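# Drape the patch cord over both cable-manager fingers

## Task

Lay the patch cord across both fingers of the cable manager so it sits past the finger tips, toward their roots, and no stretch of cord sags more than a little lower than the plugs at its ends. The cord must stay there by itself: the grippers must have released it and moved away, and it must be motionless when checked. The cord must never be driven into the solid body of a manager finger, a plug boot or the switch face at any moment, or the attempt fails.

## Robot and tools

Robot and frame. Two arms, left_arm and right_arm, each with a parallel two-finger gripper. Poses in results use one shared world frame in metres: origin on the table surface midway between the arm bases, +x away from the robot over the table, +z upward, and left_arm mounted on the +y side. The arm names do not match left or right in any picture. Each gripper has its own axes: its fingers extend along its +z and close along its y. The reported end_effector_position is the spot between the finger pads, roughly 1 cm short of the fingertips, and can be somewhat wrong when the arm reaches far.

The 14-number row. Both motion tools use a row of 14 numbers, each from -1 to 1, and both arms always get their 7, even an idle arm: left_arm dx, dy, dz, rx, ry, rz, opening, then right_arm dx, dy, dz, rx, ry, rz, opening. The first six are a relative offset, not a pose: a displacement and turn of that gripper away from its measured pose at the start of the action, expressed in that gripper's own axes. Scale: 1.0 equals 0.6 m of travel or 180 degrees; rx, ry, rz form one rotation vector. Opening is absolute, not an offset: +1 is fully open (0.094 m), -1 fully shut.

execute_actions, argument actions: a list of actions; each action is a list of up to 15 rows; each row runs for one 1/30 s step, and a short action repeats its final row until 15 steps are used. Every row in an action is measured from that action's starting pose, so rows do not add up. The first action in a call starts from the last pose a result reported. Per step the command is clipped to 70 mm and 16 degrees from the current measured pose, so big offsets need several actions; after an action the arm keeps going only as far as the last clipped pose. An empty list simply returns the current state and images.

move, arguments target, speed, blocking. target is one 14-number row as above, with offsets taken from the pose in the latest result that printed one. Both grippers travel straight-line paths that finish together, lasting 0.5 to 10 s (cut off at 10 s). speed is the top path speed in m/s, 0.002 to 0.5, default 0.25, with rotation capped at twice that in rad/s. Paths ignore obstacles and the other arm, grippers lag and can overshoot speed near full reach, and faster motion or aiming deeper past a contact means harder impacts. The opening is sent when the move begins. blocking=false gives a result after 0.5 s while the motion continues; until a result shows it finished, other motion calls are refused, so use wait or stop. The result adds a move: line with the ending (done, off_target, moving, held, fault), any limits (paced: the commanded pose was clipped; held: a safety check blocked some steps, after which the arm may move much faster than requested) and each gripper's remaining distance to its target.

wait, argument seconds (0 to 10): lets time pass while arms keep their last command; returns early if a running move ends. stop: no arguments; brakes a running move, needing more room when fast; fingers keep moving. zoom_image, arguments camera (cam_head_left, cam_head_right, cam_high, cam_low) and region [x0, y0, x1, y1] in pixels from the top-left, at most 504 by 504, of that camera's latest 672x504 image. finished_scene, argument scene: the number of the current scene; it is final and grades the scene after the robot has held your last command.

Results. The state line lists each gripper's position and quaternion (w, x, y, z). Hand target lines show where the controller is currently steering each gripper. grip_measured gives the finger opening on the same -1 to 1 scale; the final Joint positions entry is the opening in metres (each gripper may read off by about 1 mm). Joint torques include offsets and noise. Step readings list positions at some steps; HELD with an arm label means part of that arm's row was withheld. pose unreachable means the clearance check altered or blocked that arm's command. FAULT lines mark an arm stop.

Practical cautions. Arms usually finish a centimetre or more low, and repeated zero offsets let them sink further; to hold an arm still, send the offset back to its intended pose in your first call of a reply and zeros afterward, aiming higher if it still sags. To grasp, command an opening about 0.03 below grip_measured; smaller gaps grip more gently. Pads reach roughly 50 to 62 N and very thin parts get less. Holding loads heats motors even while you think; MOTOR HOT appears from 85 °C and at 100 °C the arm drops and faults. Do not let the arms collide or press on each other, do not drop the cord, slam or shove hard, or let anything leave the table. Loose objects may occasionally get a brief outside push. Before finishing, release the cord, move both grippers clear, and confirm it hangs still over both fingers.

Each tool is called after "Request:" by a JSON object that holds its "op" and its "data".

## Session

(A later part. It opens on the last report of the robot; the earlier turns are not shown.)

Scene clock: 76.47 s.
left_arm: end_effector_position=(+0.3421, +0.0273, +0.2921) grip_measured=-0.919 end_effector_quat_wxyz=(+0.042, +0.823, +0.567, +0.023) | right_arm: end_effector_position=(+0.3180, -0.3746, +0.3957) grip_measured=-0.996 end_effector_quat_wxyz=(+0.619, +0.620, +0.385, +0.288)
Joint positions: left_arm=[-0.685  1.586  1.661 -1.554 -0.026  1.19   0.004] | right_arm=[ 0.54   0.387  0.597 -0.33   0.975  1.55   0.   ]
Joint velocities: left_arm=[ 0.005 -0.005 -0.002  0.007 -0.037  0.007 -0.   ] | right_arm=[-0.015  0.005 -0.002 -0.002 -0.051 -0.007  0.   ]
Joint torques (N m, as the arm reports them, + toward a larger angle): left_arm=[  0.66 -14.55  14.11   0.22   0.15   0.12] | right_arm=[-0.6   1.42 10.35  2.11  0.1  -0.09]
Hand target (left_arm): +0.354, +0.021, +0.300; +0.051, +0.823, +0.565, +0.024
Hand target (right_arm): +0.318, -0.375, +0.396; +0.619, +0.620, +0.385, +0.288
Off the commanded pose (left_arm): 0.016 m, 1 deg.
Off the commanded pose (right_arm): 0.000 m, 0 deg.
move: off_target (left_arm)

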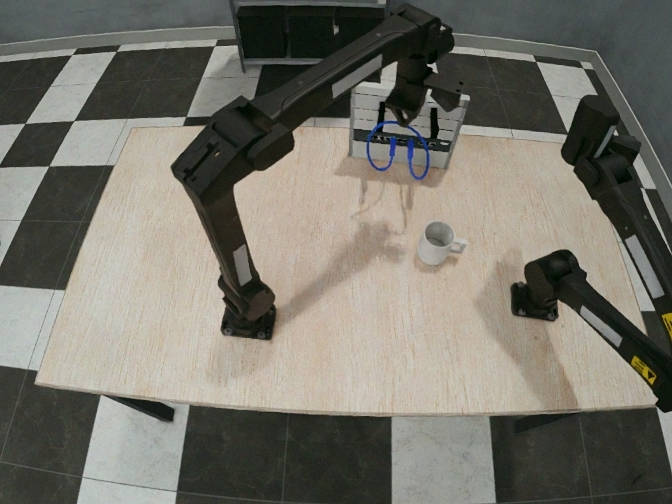

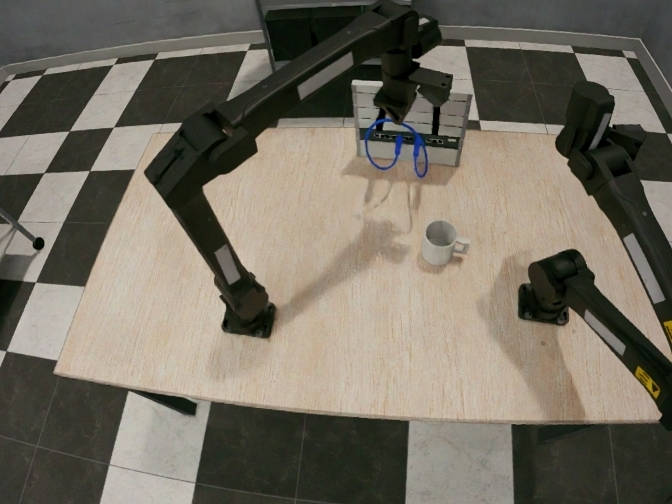

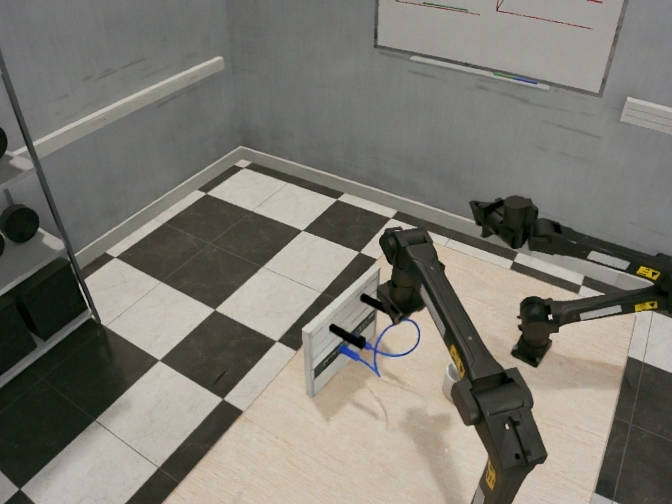

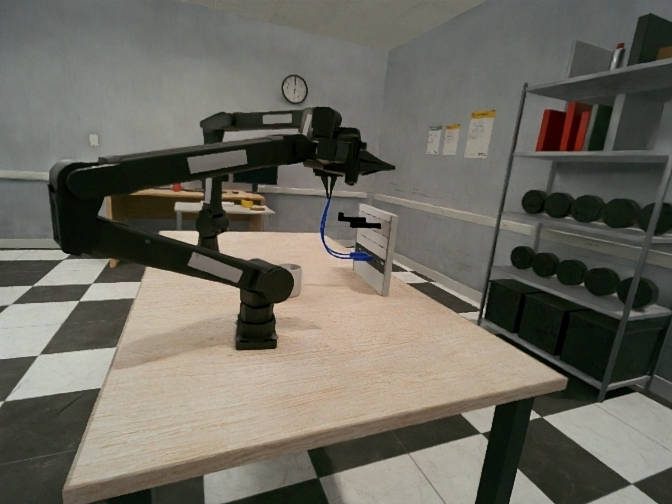

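Request:
{"op": "move", "data": {"target": [0.038,0.158,0.005,0,0,0,-0.945,0,0,0,0,0,0,-1], "speed": 0.08}}

Request:
{"op": "zoom_image", "data": {"camera": "cam_head_right", "region": [320, 50, 500, 210]}}

Request:
{"op": "zoom_image", "data": {"camera": "cam_low", "region": [280, 160, 420, 300]}}

Request:
{"op": "zoom_image", "data": {"camera": "cam_high", "region": [290, 240, 460, 410]}}

Scene clock: 89.33 s.
left_arm: end_effector_position=(+0.4261, +0.0184, +0.2877) grip_measured=-0.919 end_effector_quat_wxyz=(+0.031, +0.823, +0.567, +0.021) | right_arm: end_effector_position=(+0.3180, -0.3746, +0.3957) grip_measured=-0.996 end_effector_quat_wxyz=(+0.619, +0.620, +0.385, +0.288)
Joint positions: left_arm=[-0.594  1.796  1.923 -1.626 -0.021  1.279  0.004] | right_arm=[ 0.54   0.387  0.597 -0.33   0.975  1.55   0.   ]
Joint velocities: left_arm=[-0.005  0.005  0.007  0.012 -0.007 -0.051 -0.   ] | right_arm=[-0.015  0.005  0.017 -0.012  0.051 -0.037 -0.   ]
Joint torques (N m, as the arm reports them, + toward a larger angle): left_arm=[  0.62 -18.81  14.21   0.18   0.16   0.13] | right_arm=[-0.55  1.4  10.33  2.08  0.1  -0.09]
Hand target (left_arm): +0.438, +0.015, +0.296; +0.042, +0.823, +0.567, +0.023
Hand target (right_arm): +0.318, -0.375, +0.396; +0.619, +0.620, +0.385, +0.288
Off the commanded pose (left_arm): 0.017 m, 1 deg.
Off the commanded pose (right_arm): 0.000 m, 0 deg.
move: off_target (left_arm)

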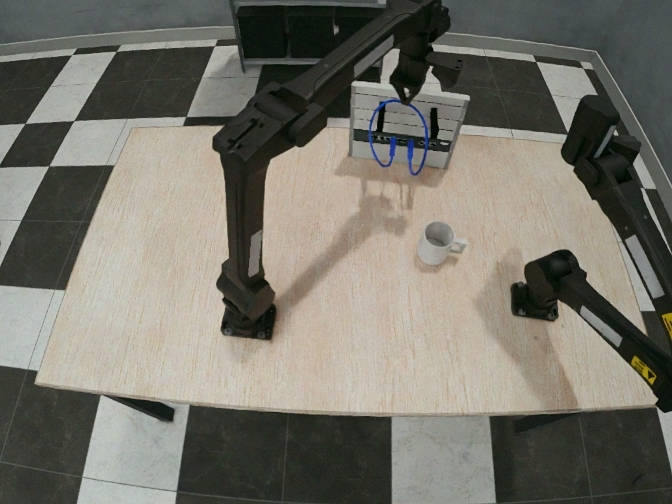

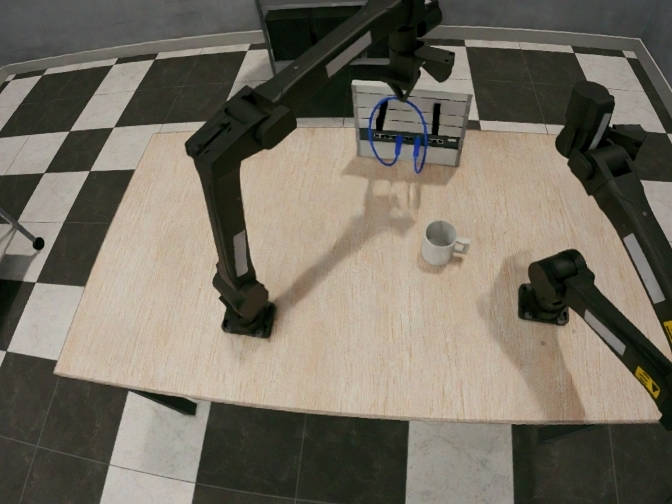

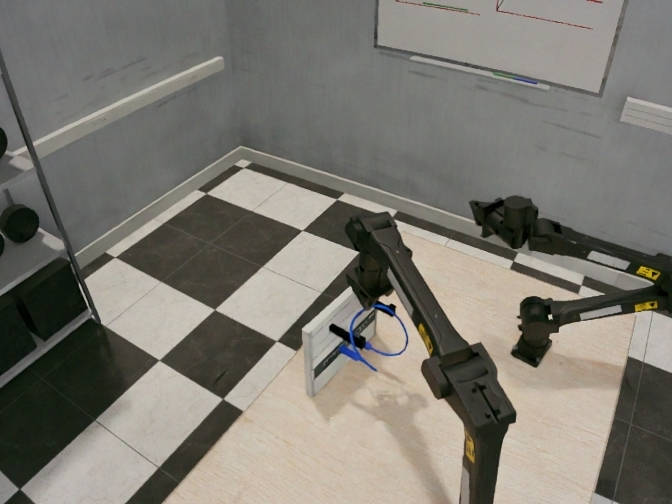

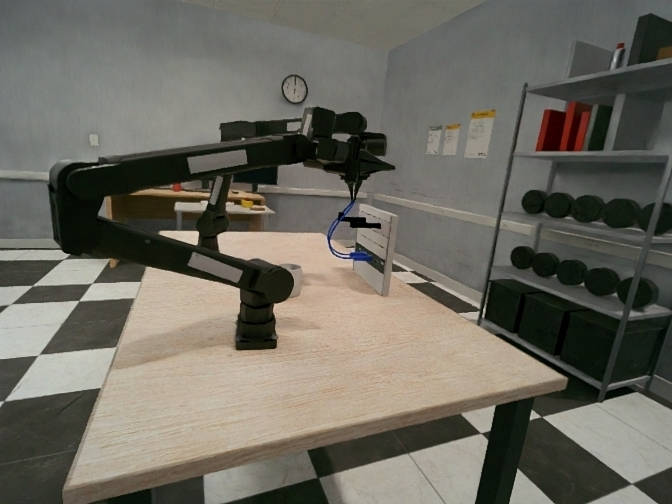

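Region (320, 50, 500, 210) of cam_head_right's 672x504 image, scaled by 2.800, with more detail than that image has.

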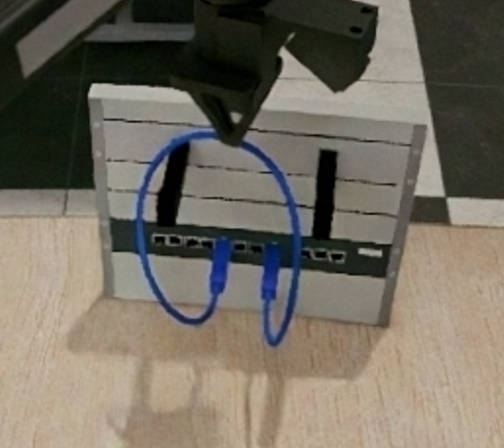

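Region (280, 160, 420, 300) of cam_low's 672x504 image, scaled by 3.600, with more detail than that image has.

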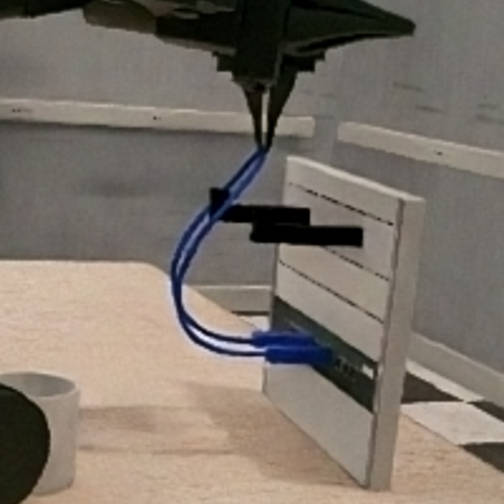

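Region (290, 240, 460, 410) of cam_high's 672x504 image, scaled by 2.965, with more detail than that image has.

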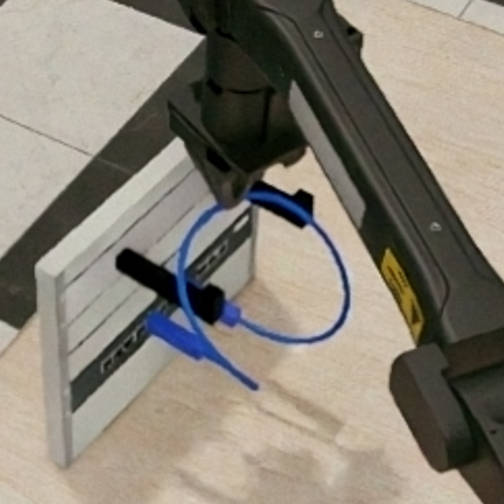

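Request:
{"op": "move", "data": {"target": [-0.035,0.055,0,0,-0.03,-0.07,-0.945,0,0,0,0,0,0,-1], "speed": 0.07}}

Request:
{"op": "zoom_image", "data": {"camera": "cam_head_right", "region": [320, 50, 500, 210]}}

Request:
{"op": "zoom_image", "data": {"camera": "cam_low", "region": [280, 160, 420, 300]}}

Request:
{"op": "zoom_image", "data": {"camera": "cam_high", "region": [290, 240, 460, 410]}}

Scene clock: 99.77 s.
left_arm: end_effector_position=(+0.4354, -0.0071, +0.2845) grip_measured=-0.919 end_effector_quat_wxyz=(+0.049, +0.761, +0.646, -0.022) | right_arm: end_effector_position=(+0.3180, -0.3746, +0.3957) grip_measured=-0.996 end_effector_quat_wxyz=(+0.619, +0.620, +0.385, +0.288)
Joint positions: left_arm=[-0.594  1.854  1.995 -1.626  0.063  1.076  0.004] | right_arm=[ 0.54   0.387  0.597 -0.33   0.975  1.55   0.   ]
Joint velocities: left_arm=[-0.005 -0.015 -0.012  0.012 -0.022 -0.051  0.   ] | right_arm=[ 0.005 -0.015 -0.002 -0.007  0.037 -0.022  0.001]
Joint torques (N m, as the arm reports them, + toward a larger angle): left_arm=[  0.49 -19.13  14.29   0.43   0.23  -0.07] | right_arm=[-0.55  1.41 10.35  2.08  0.1  -0.09]
Hand target (left_arm): +0.448, -0.013, +0.290; +0.060, +0.755, +0.652, -0.022
Hand target (right_arm): +0.318, -0.375, +0.396; +0.619, +0.620, +0.385, +0.288
Off the commanded pose (left_arm): 0.016 m, 2 deg.
Off the commanded pose (right_arm): 0.000 m, 0 deg.
move: off_target (left_arm)

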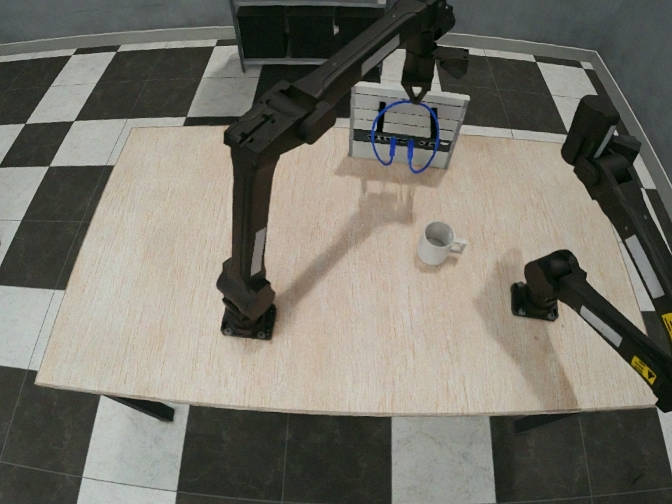

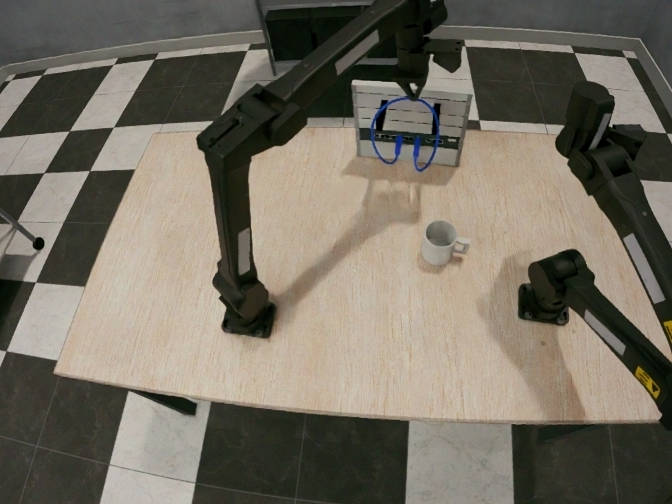

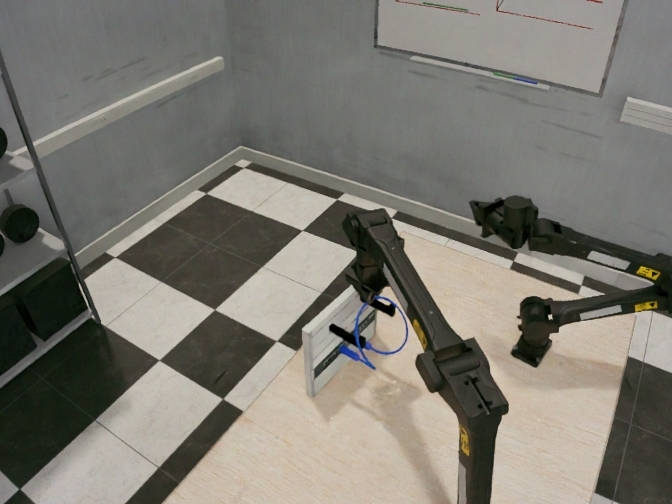

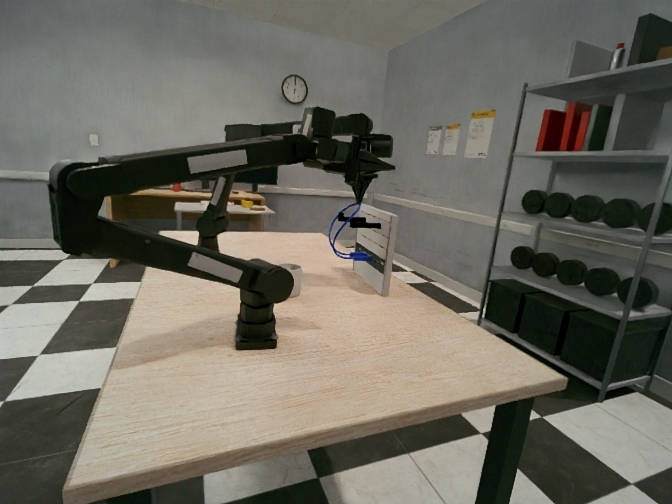

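Region (320, 50, 500, 210) of cam_head_right's 672x504 image, scaled by 2.800, with more detail than that image has.

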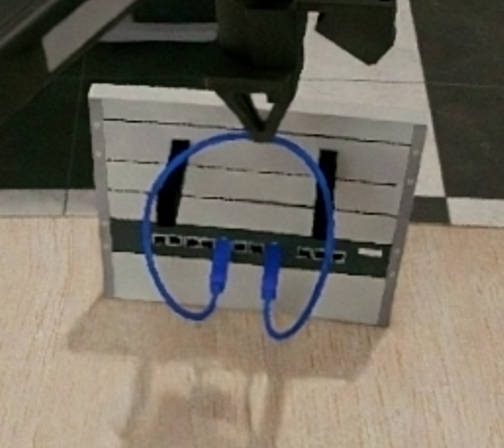

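Region (280, 160, 420, 300) of cam_low's 672x504 image, scaled by 3.600, with more detail than that image has.

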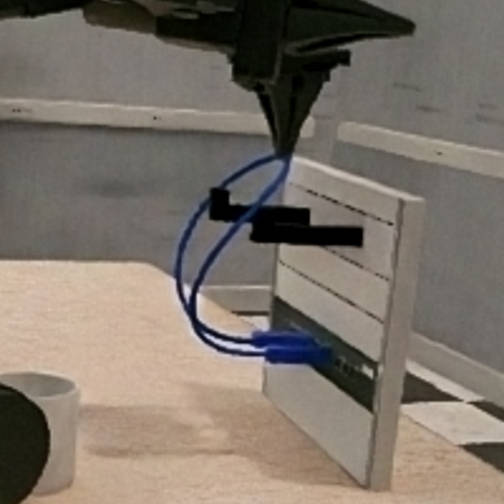

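Region (290, 240, 460, 410) of cam_high's 672x504 image, scaled by 2.965, with more detail than that image has.

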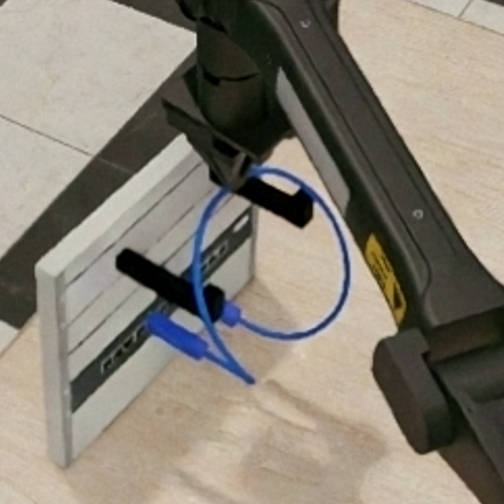

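Request:
{"op": "move", "data": {"target": [-0.028,0.058,-0.005,-0.01,-0.015,-0.035,-0.945,0,0,0,0,0,0,-1], "speed": 0.05}}

Request:
{"op": "zoom_image", "data": {"camera": "cam_head_right", "region": [320, 50, 500, 210]}}

Request:
{"op": "zoom_image", "data": {"camera": "cam_low", "region": [280, 160, 420, 300]}}

Request:
{"op": "zoom_image", "data": {"camera": "cam_high", "region": [290, 240, 460, 410]}}

Scene clock: 110.00 s.
left_arm: end_effector_position=(+0.4516, -0.0242, +0.2859) grip_measured=-0.919 end_effector_quat_wxyz=(+0.063, +0.730, +0.680, -0.033) | right_arm: end_effector_position=(+0.3180, -0.3746, +0.3957) grip_measured=-0.996 end_effector_quat_wxyz=(+0.619, +0.620, +0.385, +0.288)
Joint positions: left_arm=[-0.594  1.908  2.076 -1.626  0.086  0.981  0.004] | right_arm=[ 0.54   0.387  0.597 -0.33   0.975  1.55   0.   ]
Joint velocities: left_arm=[ 0.005 -0.005  0.017  0.002 -0.022 -0.051  0.   ] | right_arm=[-0.015  0.005 -0.002  0.002 -0.022 -0.007  0.   ]
Joint torques (N m, as the arm reports them, + toward a larger angle): left_arm=[  0.72 -19.82  14.36   0.65   0.25  -0.08] | right_arm=[-0.63  1.4  10.34  2.08  0.1  -0.09]
Hand target (left_arm): +0.466, -0.029, +0.290; +0.075, +0.723, +0.686, -0.033
Hand target (right_arm): +0.318, -0.375, +0.396; +0.619, +0.620, +0.385, +0.288
Off the commanded pose (left_arm): 0.017 m, 2 deg.
Off the commanded pose (right_arm): 0.000 m, 0 deg.
move: off_target (left_arm)

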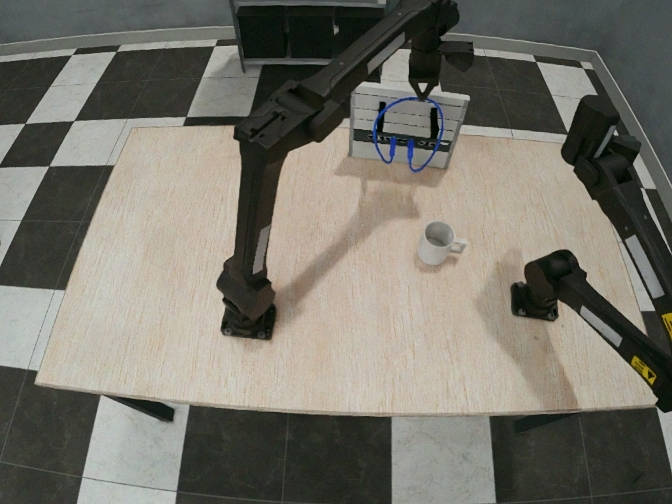

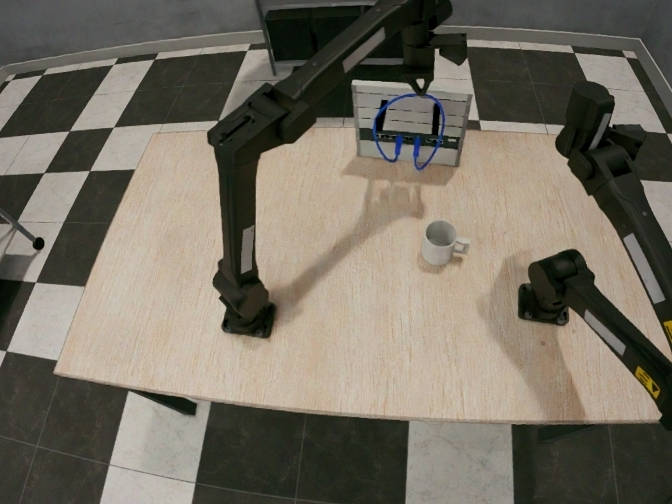

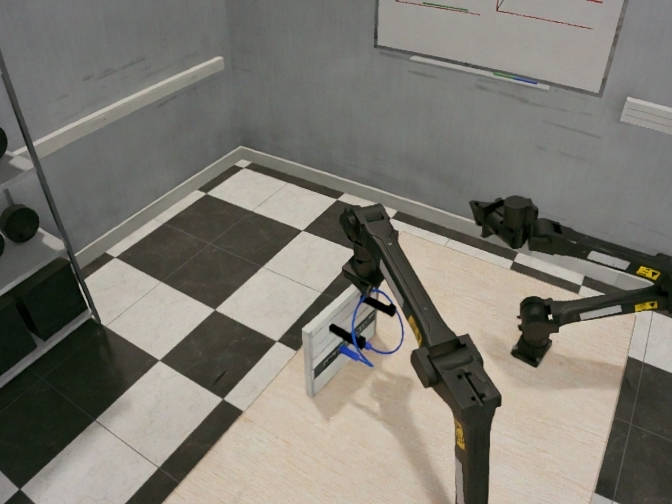

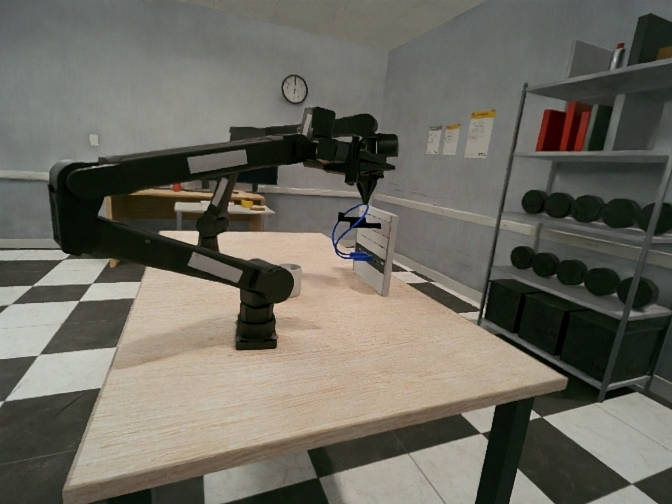

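Region (320, 50, 500, 210) of cam_head_right's 672x504 image, scaled by 2.800, with more detail than that image has.

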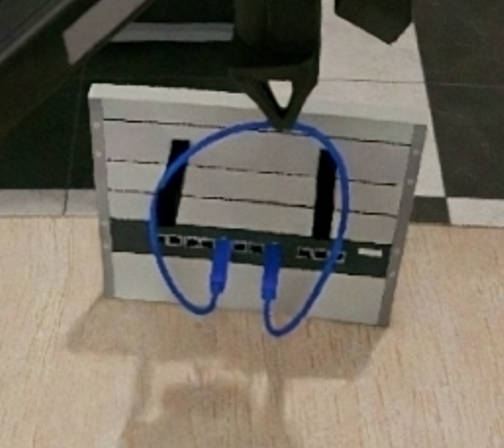

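Region (280, 160, 420, 300) of cam_low's 672x504 image, scaled by 3.600, with more detail than that image has.

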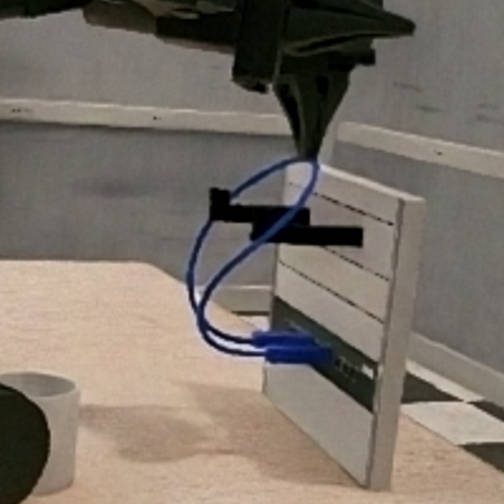

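Region (290, 240, 460, 410) of cam_high's 672x504 image, scaled by 2.965, with more detail than that image has.

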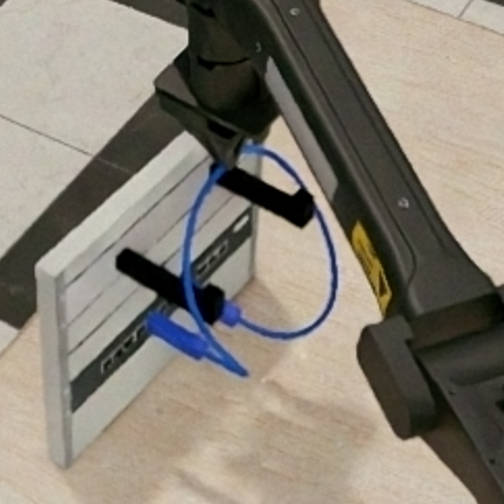

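Both sides are outside the fingers. Lower.

Request:
{"op": "move", "data": {"target": [0.03,-0.008,0.06,0,0,-0.02,-0.945,0,0,0,0,0,0,-1], "speed": 0.05}}

Request:
{"op": "zoom_image", "data": {"camera": "cam_head_right", "region": [320, 50, 500, 210]}}

Request:
{"op": "zoom_image", "data": {"camera": "cam_low", "region": [280, 160, 420, 300]}}

Scene clock: 118.73 s.
left_arm: end_effector_position=(+0.4456, -0.0170, +0.2450) grip_measured=-0.919 end_effector_quat_wxyz=(+0.055, +0.716, +0.695, -0.035) | right_arm: end_effector_position=(+0.3180, -0.3746, +0.3957) grip_measured=-0.996 end_effector_quat_wxyz=(+0.619, +0.620, +0.385, +0.288)
Joint positions: left_arm=[-0.591  1.876  1.922 -1.518  0.086  0.944  0.004] | right_arm=[ 0.54   0.387  0.597 -0.33   0.975  1.55   0.   ]
Joint velocities: left_arm=[ 0.005 -0.015  0.022 -0.017 -0.037 -0.081 -0.   ] | right_arm=[ 0.005 -0.005  0.002 -0.012  0.066  0.051 -0.002]
Joint torques (N m, as the arm reports them, + toward a larger angle): left_arm=[  1.06 -23.3    8.87   1.12   0.16  -0.07] | right_arm=[-0.64  1.39 10.33  2.09  0.1  -0.09]
Hand target (left_arm): +0.449, -0.011, +0.248; +0.061, +0.708, +0.702, -0.035
Hand target (right_arm): +0.318, -0.375, +0.396; +0.619, +0.620, +0.385, +0.288
Off the commanded pose (left_arm): 0.008 m, 1 deg.
Off the commanded pose (right_arm): 0.000 m, 0 deg.
move: done

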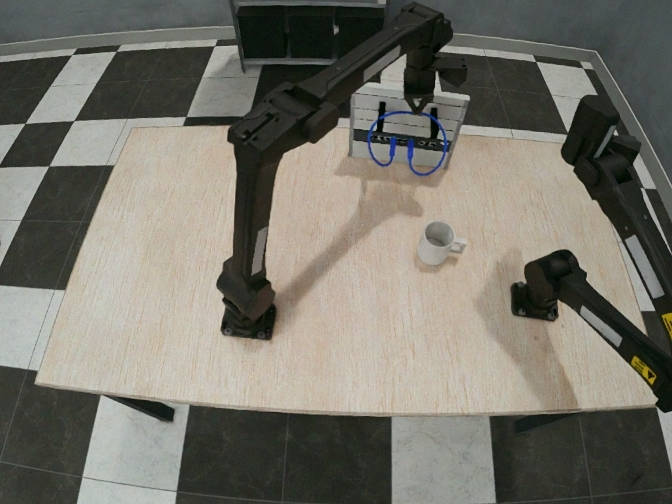

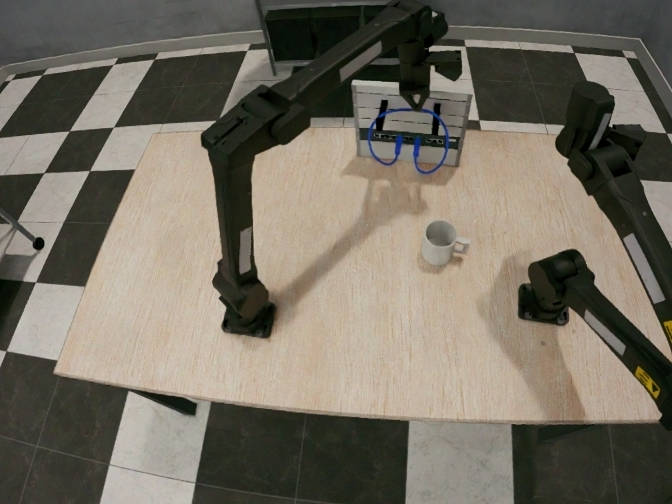

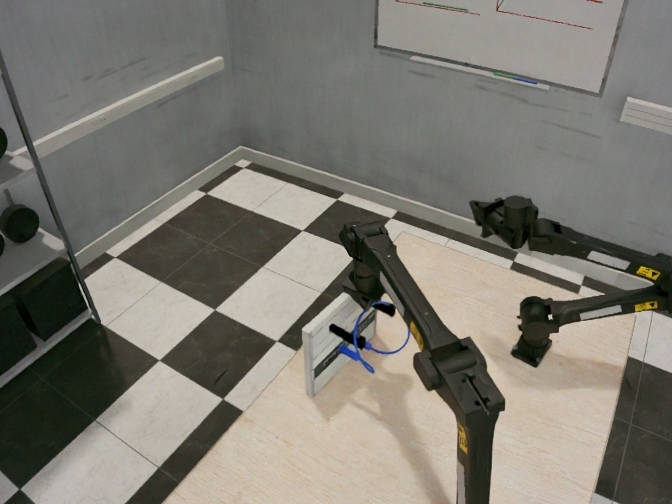

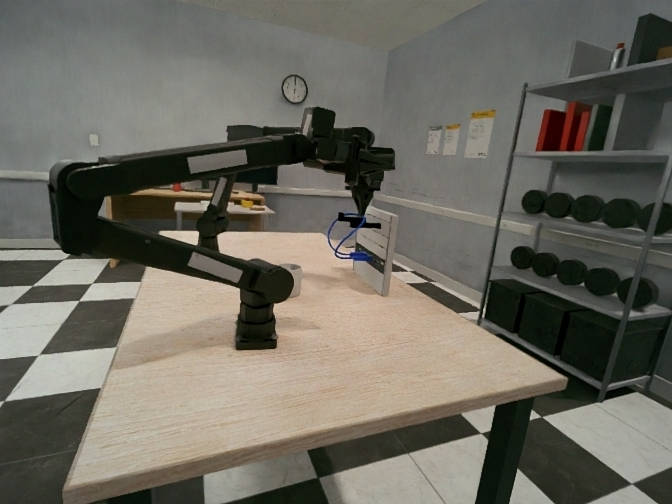

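Region (320, 50, 500, 210) of cam_head_right's 672x504 image, scaled by 2.800, with more detail than that image has.

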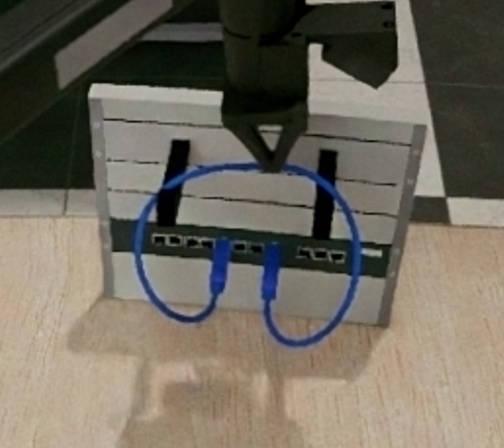

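Region (280, 160, 420, 300) of cam_low's 672x504 image, scaled by 3.600, with more detail than that image has.

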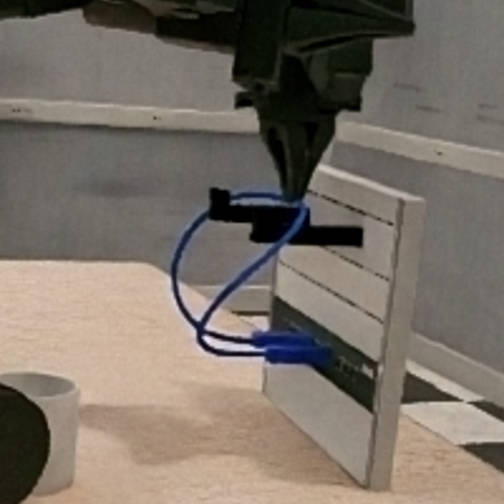

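Request:
{"op": "execute_actions", "data": {"actions": [[[0,0,0,0,0,0,-0.9,0,0,0,0,0,0,-1],[0,0,0,0,0,0,-0.89,0,0,0,0,0,0,-1],[0,0,0,0,0,0,-0.88,0,0,0,0,0,0,-1],[0,0,0,0,0,0,-0.87,0,0,0,0,0,0,-1]],[[0,0,0,0,0,0,-0.7,0,0,0,0,0,0,-1]]]}}

Request:
{"op": "move", "data": {"target": [0,0,-0.11,0,0,0,-0.7,0,0,0,0,0,0,-1], "speed": 0.1}}

Request:
{"op": "zoom_image", "data": {"camera": "cam_low", "region": [280, 160, 420, 300]}}

Scene clock: 130.10 s.
left_arm: end_effector_position=(+0.4456, -0.0170, +0.2450) grip_measured=-0.703 end_effector_quat_wxyz=(+0.055, +0.715, +0.696, -0.035) | right_arm: end_effector_position=(+0.3180, -0.3746, +0.3957) grip_measured=-0.996 end_effector_quat_wxyz=(+0.619, +0.620, +0.385, +0.288)
Joint positions: left_arm=[-0.591  1.876  1.922 -1.518  0.086  0.942  0.014] | right_arm=[ 0.54   0.387  0.597 -0.33   0.975  1.55   0.   ]
Joint velocities: left_arm=[ 0.015 -0.015 -0.012  0.017  0.037 -0.007 -0.   ] | right_arm=[ 0.005 -0.005 -0.002 -0.002  0.007  0.007 -0.   ]
Joint torques (N m, as the arm reports them, + toward a larger angle): left_arm=[  0.11 -22.33   9.81   0.62   0.09   0.02] | right_arm=[-0.58  1.41 10.34  2.09  0.1  -0.09]
Hand target (left_arm): +0.446, -0.017, +0.245; +0.055, +0.715, +0.696, -0.035
Hand target (right_arm): +0.318, -0.375, +0.396; +0.619, +0.620, +0.385, +0.288
Off the commanded pose (left_arm): 0.000 m, 0 deg.
Off the commanded pose (right_arm): 0.000 m, 0 deg.
Step readings (end_effector_position; steps 1 to 15: 1st action; 16 to 30: 2nd action):
0: left_arm (+0.4456, -0.0170, +0.2450) | right_arm (+0.3180, -0.3746, +0.3957)
1: left_arm (+0.4456, -0.0170, +0.2450) | right_arm (+0.3180, -0.3746, +0.3957)
2: left_arm (+0.4456, -0.0170, +0.2450) | right_arm (+0.3180, -0.3746, +0.3957)
4: left_arm (+0.4456, -0.0170, +0.2450) | right_arm (+0.3180, -0.3746, +0.3957)
8: left_arm (+0.4456, -0.0170, +0.2450) | right_arm (+0.3180, -0.3746, +0.3957)
15: left_arm (+0.4456, -0.0170, +0.2450) | right_arm (+0.3180, -0.3746, +0.3957)
16: left_arm (+0.4456, -0.0170, +0.2450) | right_arm (+0.3180, -0.3746, +0.3957)
17: left_arm (+0.4456, -0.0170, +0.2450) | right_arm (+0.3180, -0.3746, +0.3957)
19: left_arm (+0.4456, -0.0170, +0.2450) | right_arm (+0.3180, -0.3746, +0.3957)
23: left_arm (+0.4456, -0.0170, +0.2450) | right_arm (+0.3180, -0.3746, +0.3957)
30: end_effector_position above

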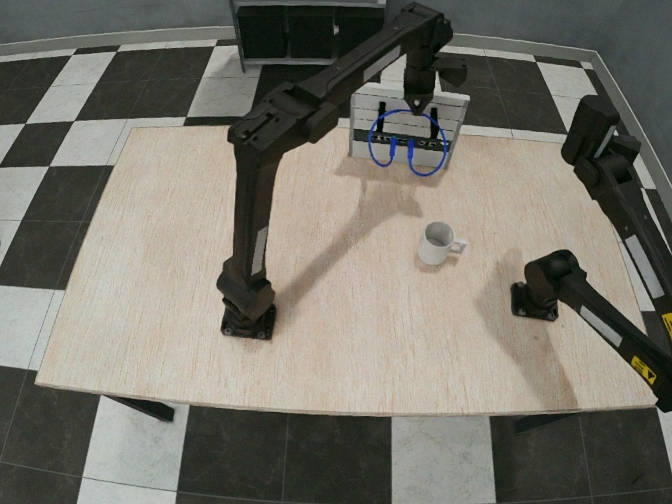

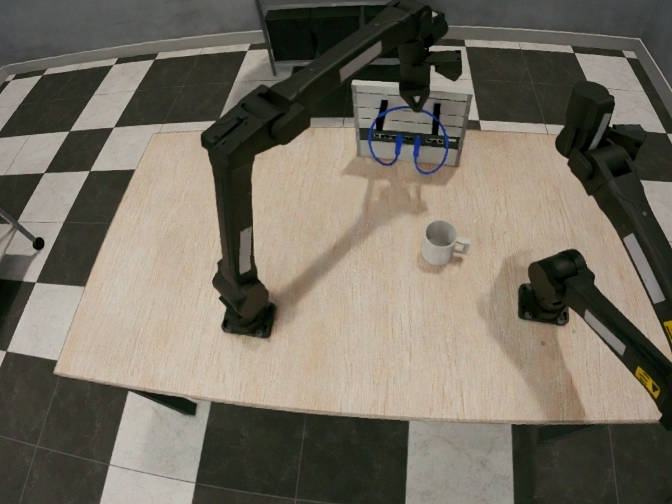

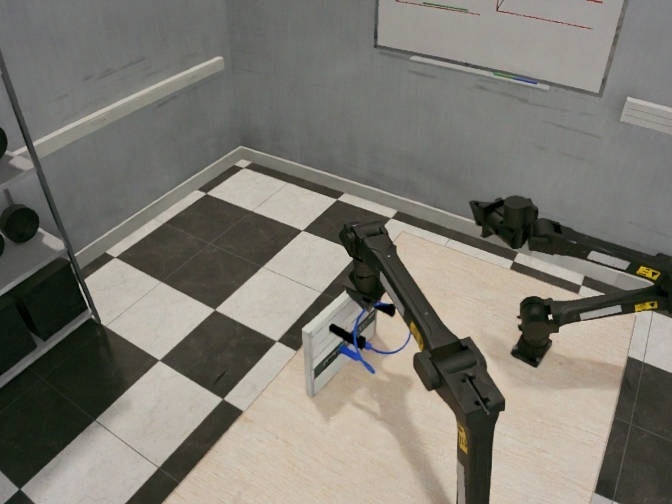

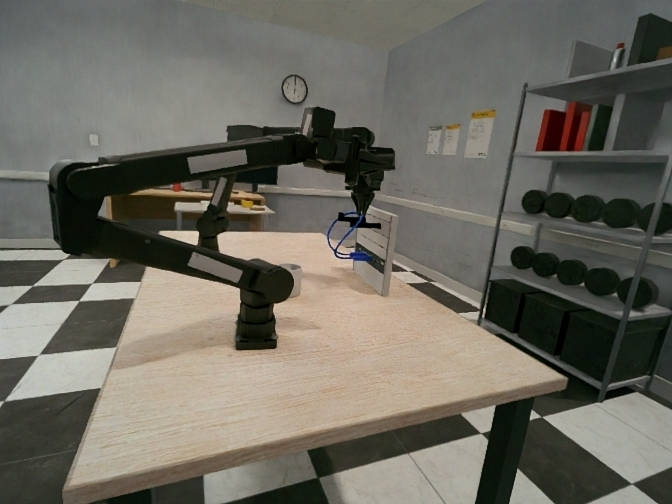

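Scene clock: 131.10 s.
left_arm: end_effector_position=(+0.4358, -0.0095, +0.2935) grip_measured=-0.703 end_effector_quat_wxyz=(+0.042, +0.716, +0.696, -0.037) | right_arm: end_effector_position=(+0.3180, -0.3746, +0.3957) grip_measured=-0.996 end_effector_quat_wxyz=(+0.619, +0.620, +0.385, +0.288)
Joint positions: left_arm=[-0.591  1.874  2.049 -1.672  0.086  0.944  0.014] | right_arm=[ 0.54   0.387  0.597 -0.33   0.975  1.55   0.   ]
Joint velocities: left_arm=[-0.015 -0.005 -0.002 -0.017 -0.066  0.037  0.   ] | right_arm=[-0.015 -0.005  0.007  0.007 -0.051  0.007 -0.001]
Joint torques (N m, as the arm reports them, + toward a larger angle): left_arm=[  0.93 -21.88  13.47   0.18   0.13   0.11] | right_arm=[-0.58  1.43 10.34  2.08  0.1  -0.09]
Hand target (left_arm): +0.444, -0.008, +0.310; +0.060, +0.715, +0.696, -0.034
Hand target (right_arm): +0.318, -0.375, +0.396; +0.619, +0.620, +0.385, +0.288
Off the commanded pose (left_arm): 0.019 m, 1 deg.
Off the commanded pose (right_arm): 0.000 m, 0 deg.
joint sent to its limit (left arm) — the command would take joint 4 (wrist pitch) past its lower limit, so that joint was sent only as far as its limit.
move: off_target (left_arm)

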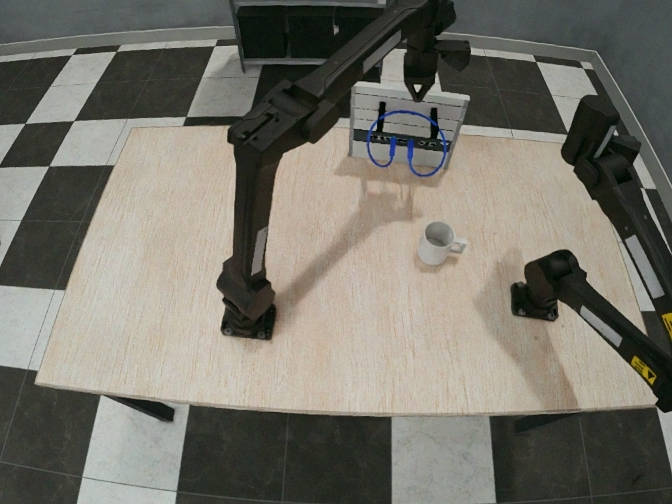

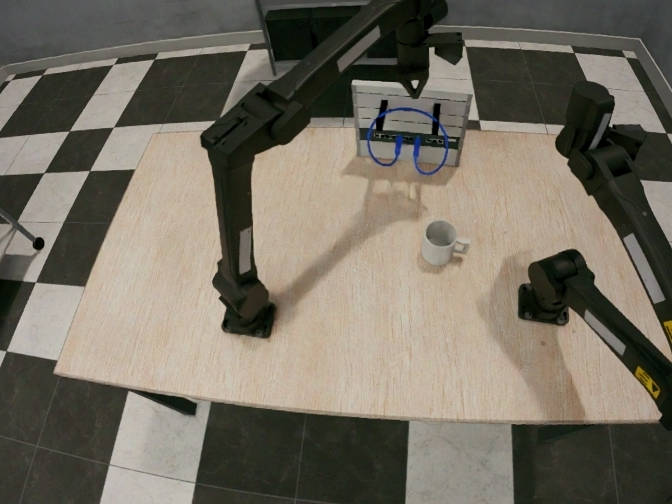

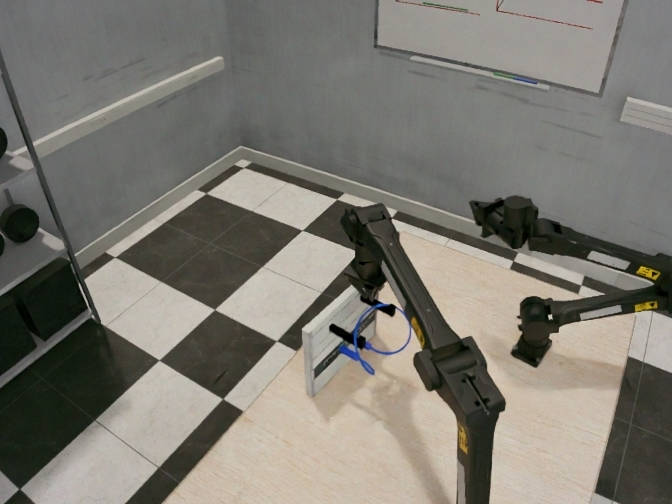

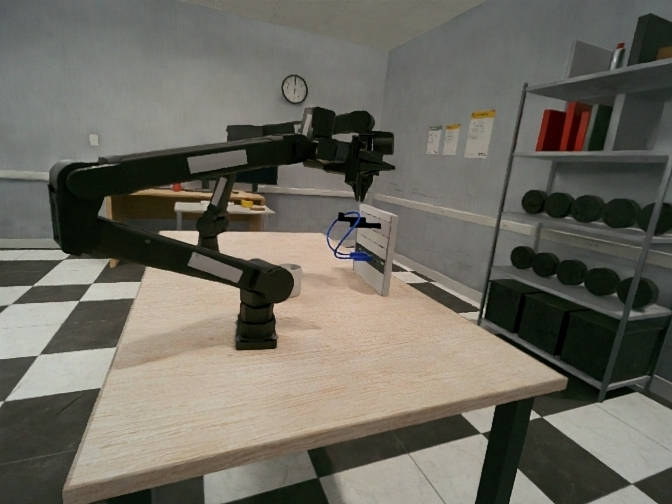

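Region (280, 160, 420, 300) of cam_low's 672x504 image, scaled by 3.600, with more detail than that image has.

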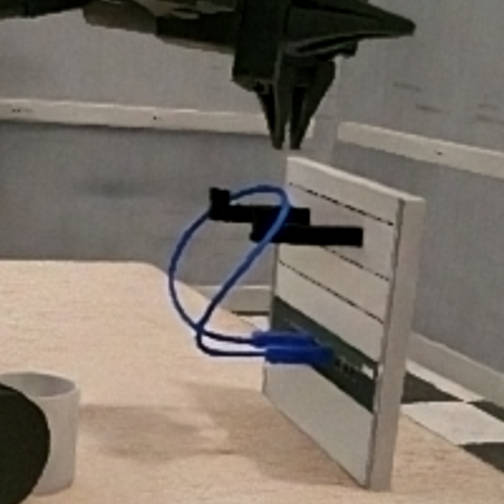

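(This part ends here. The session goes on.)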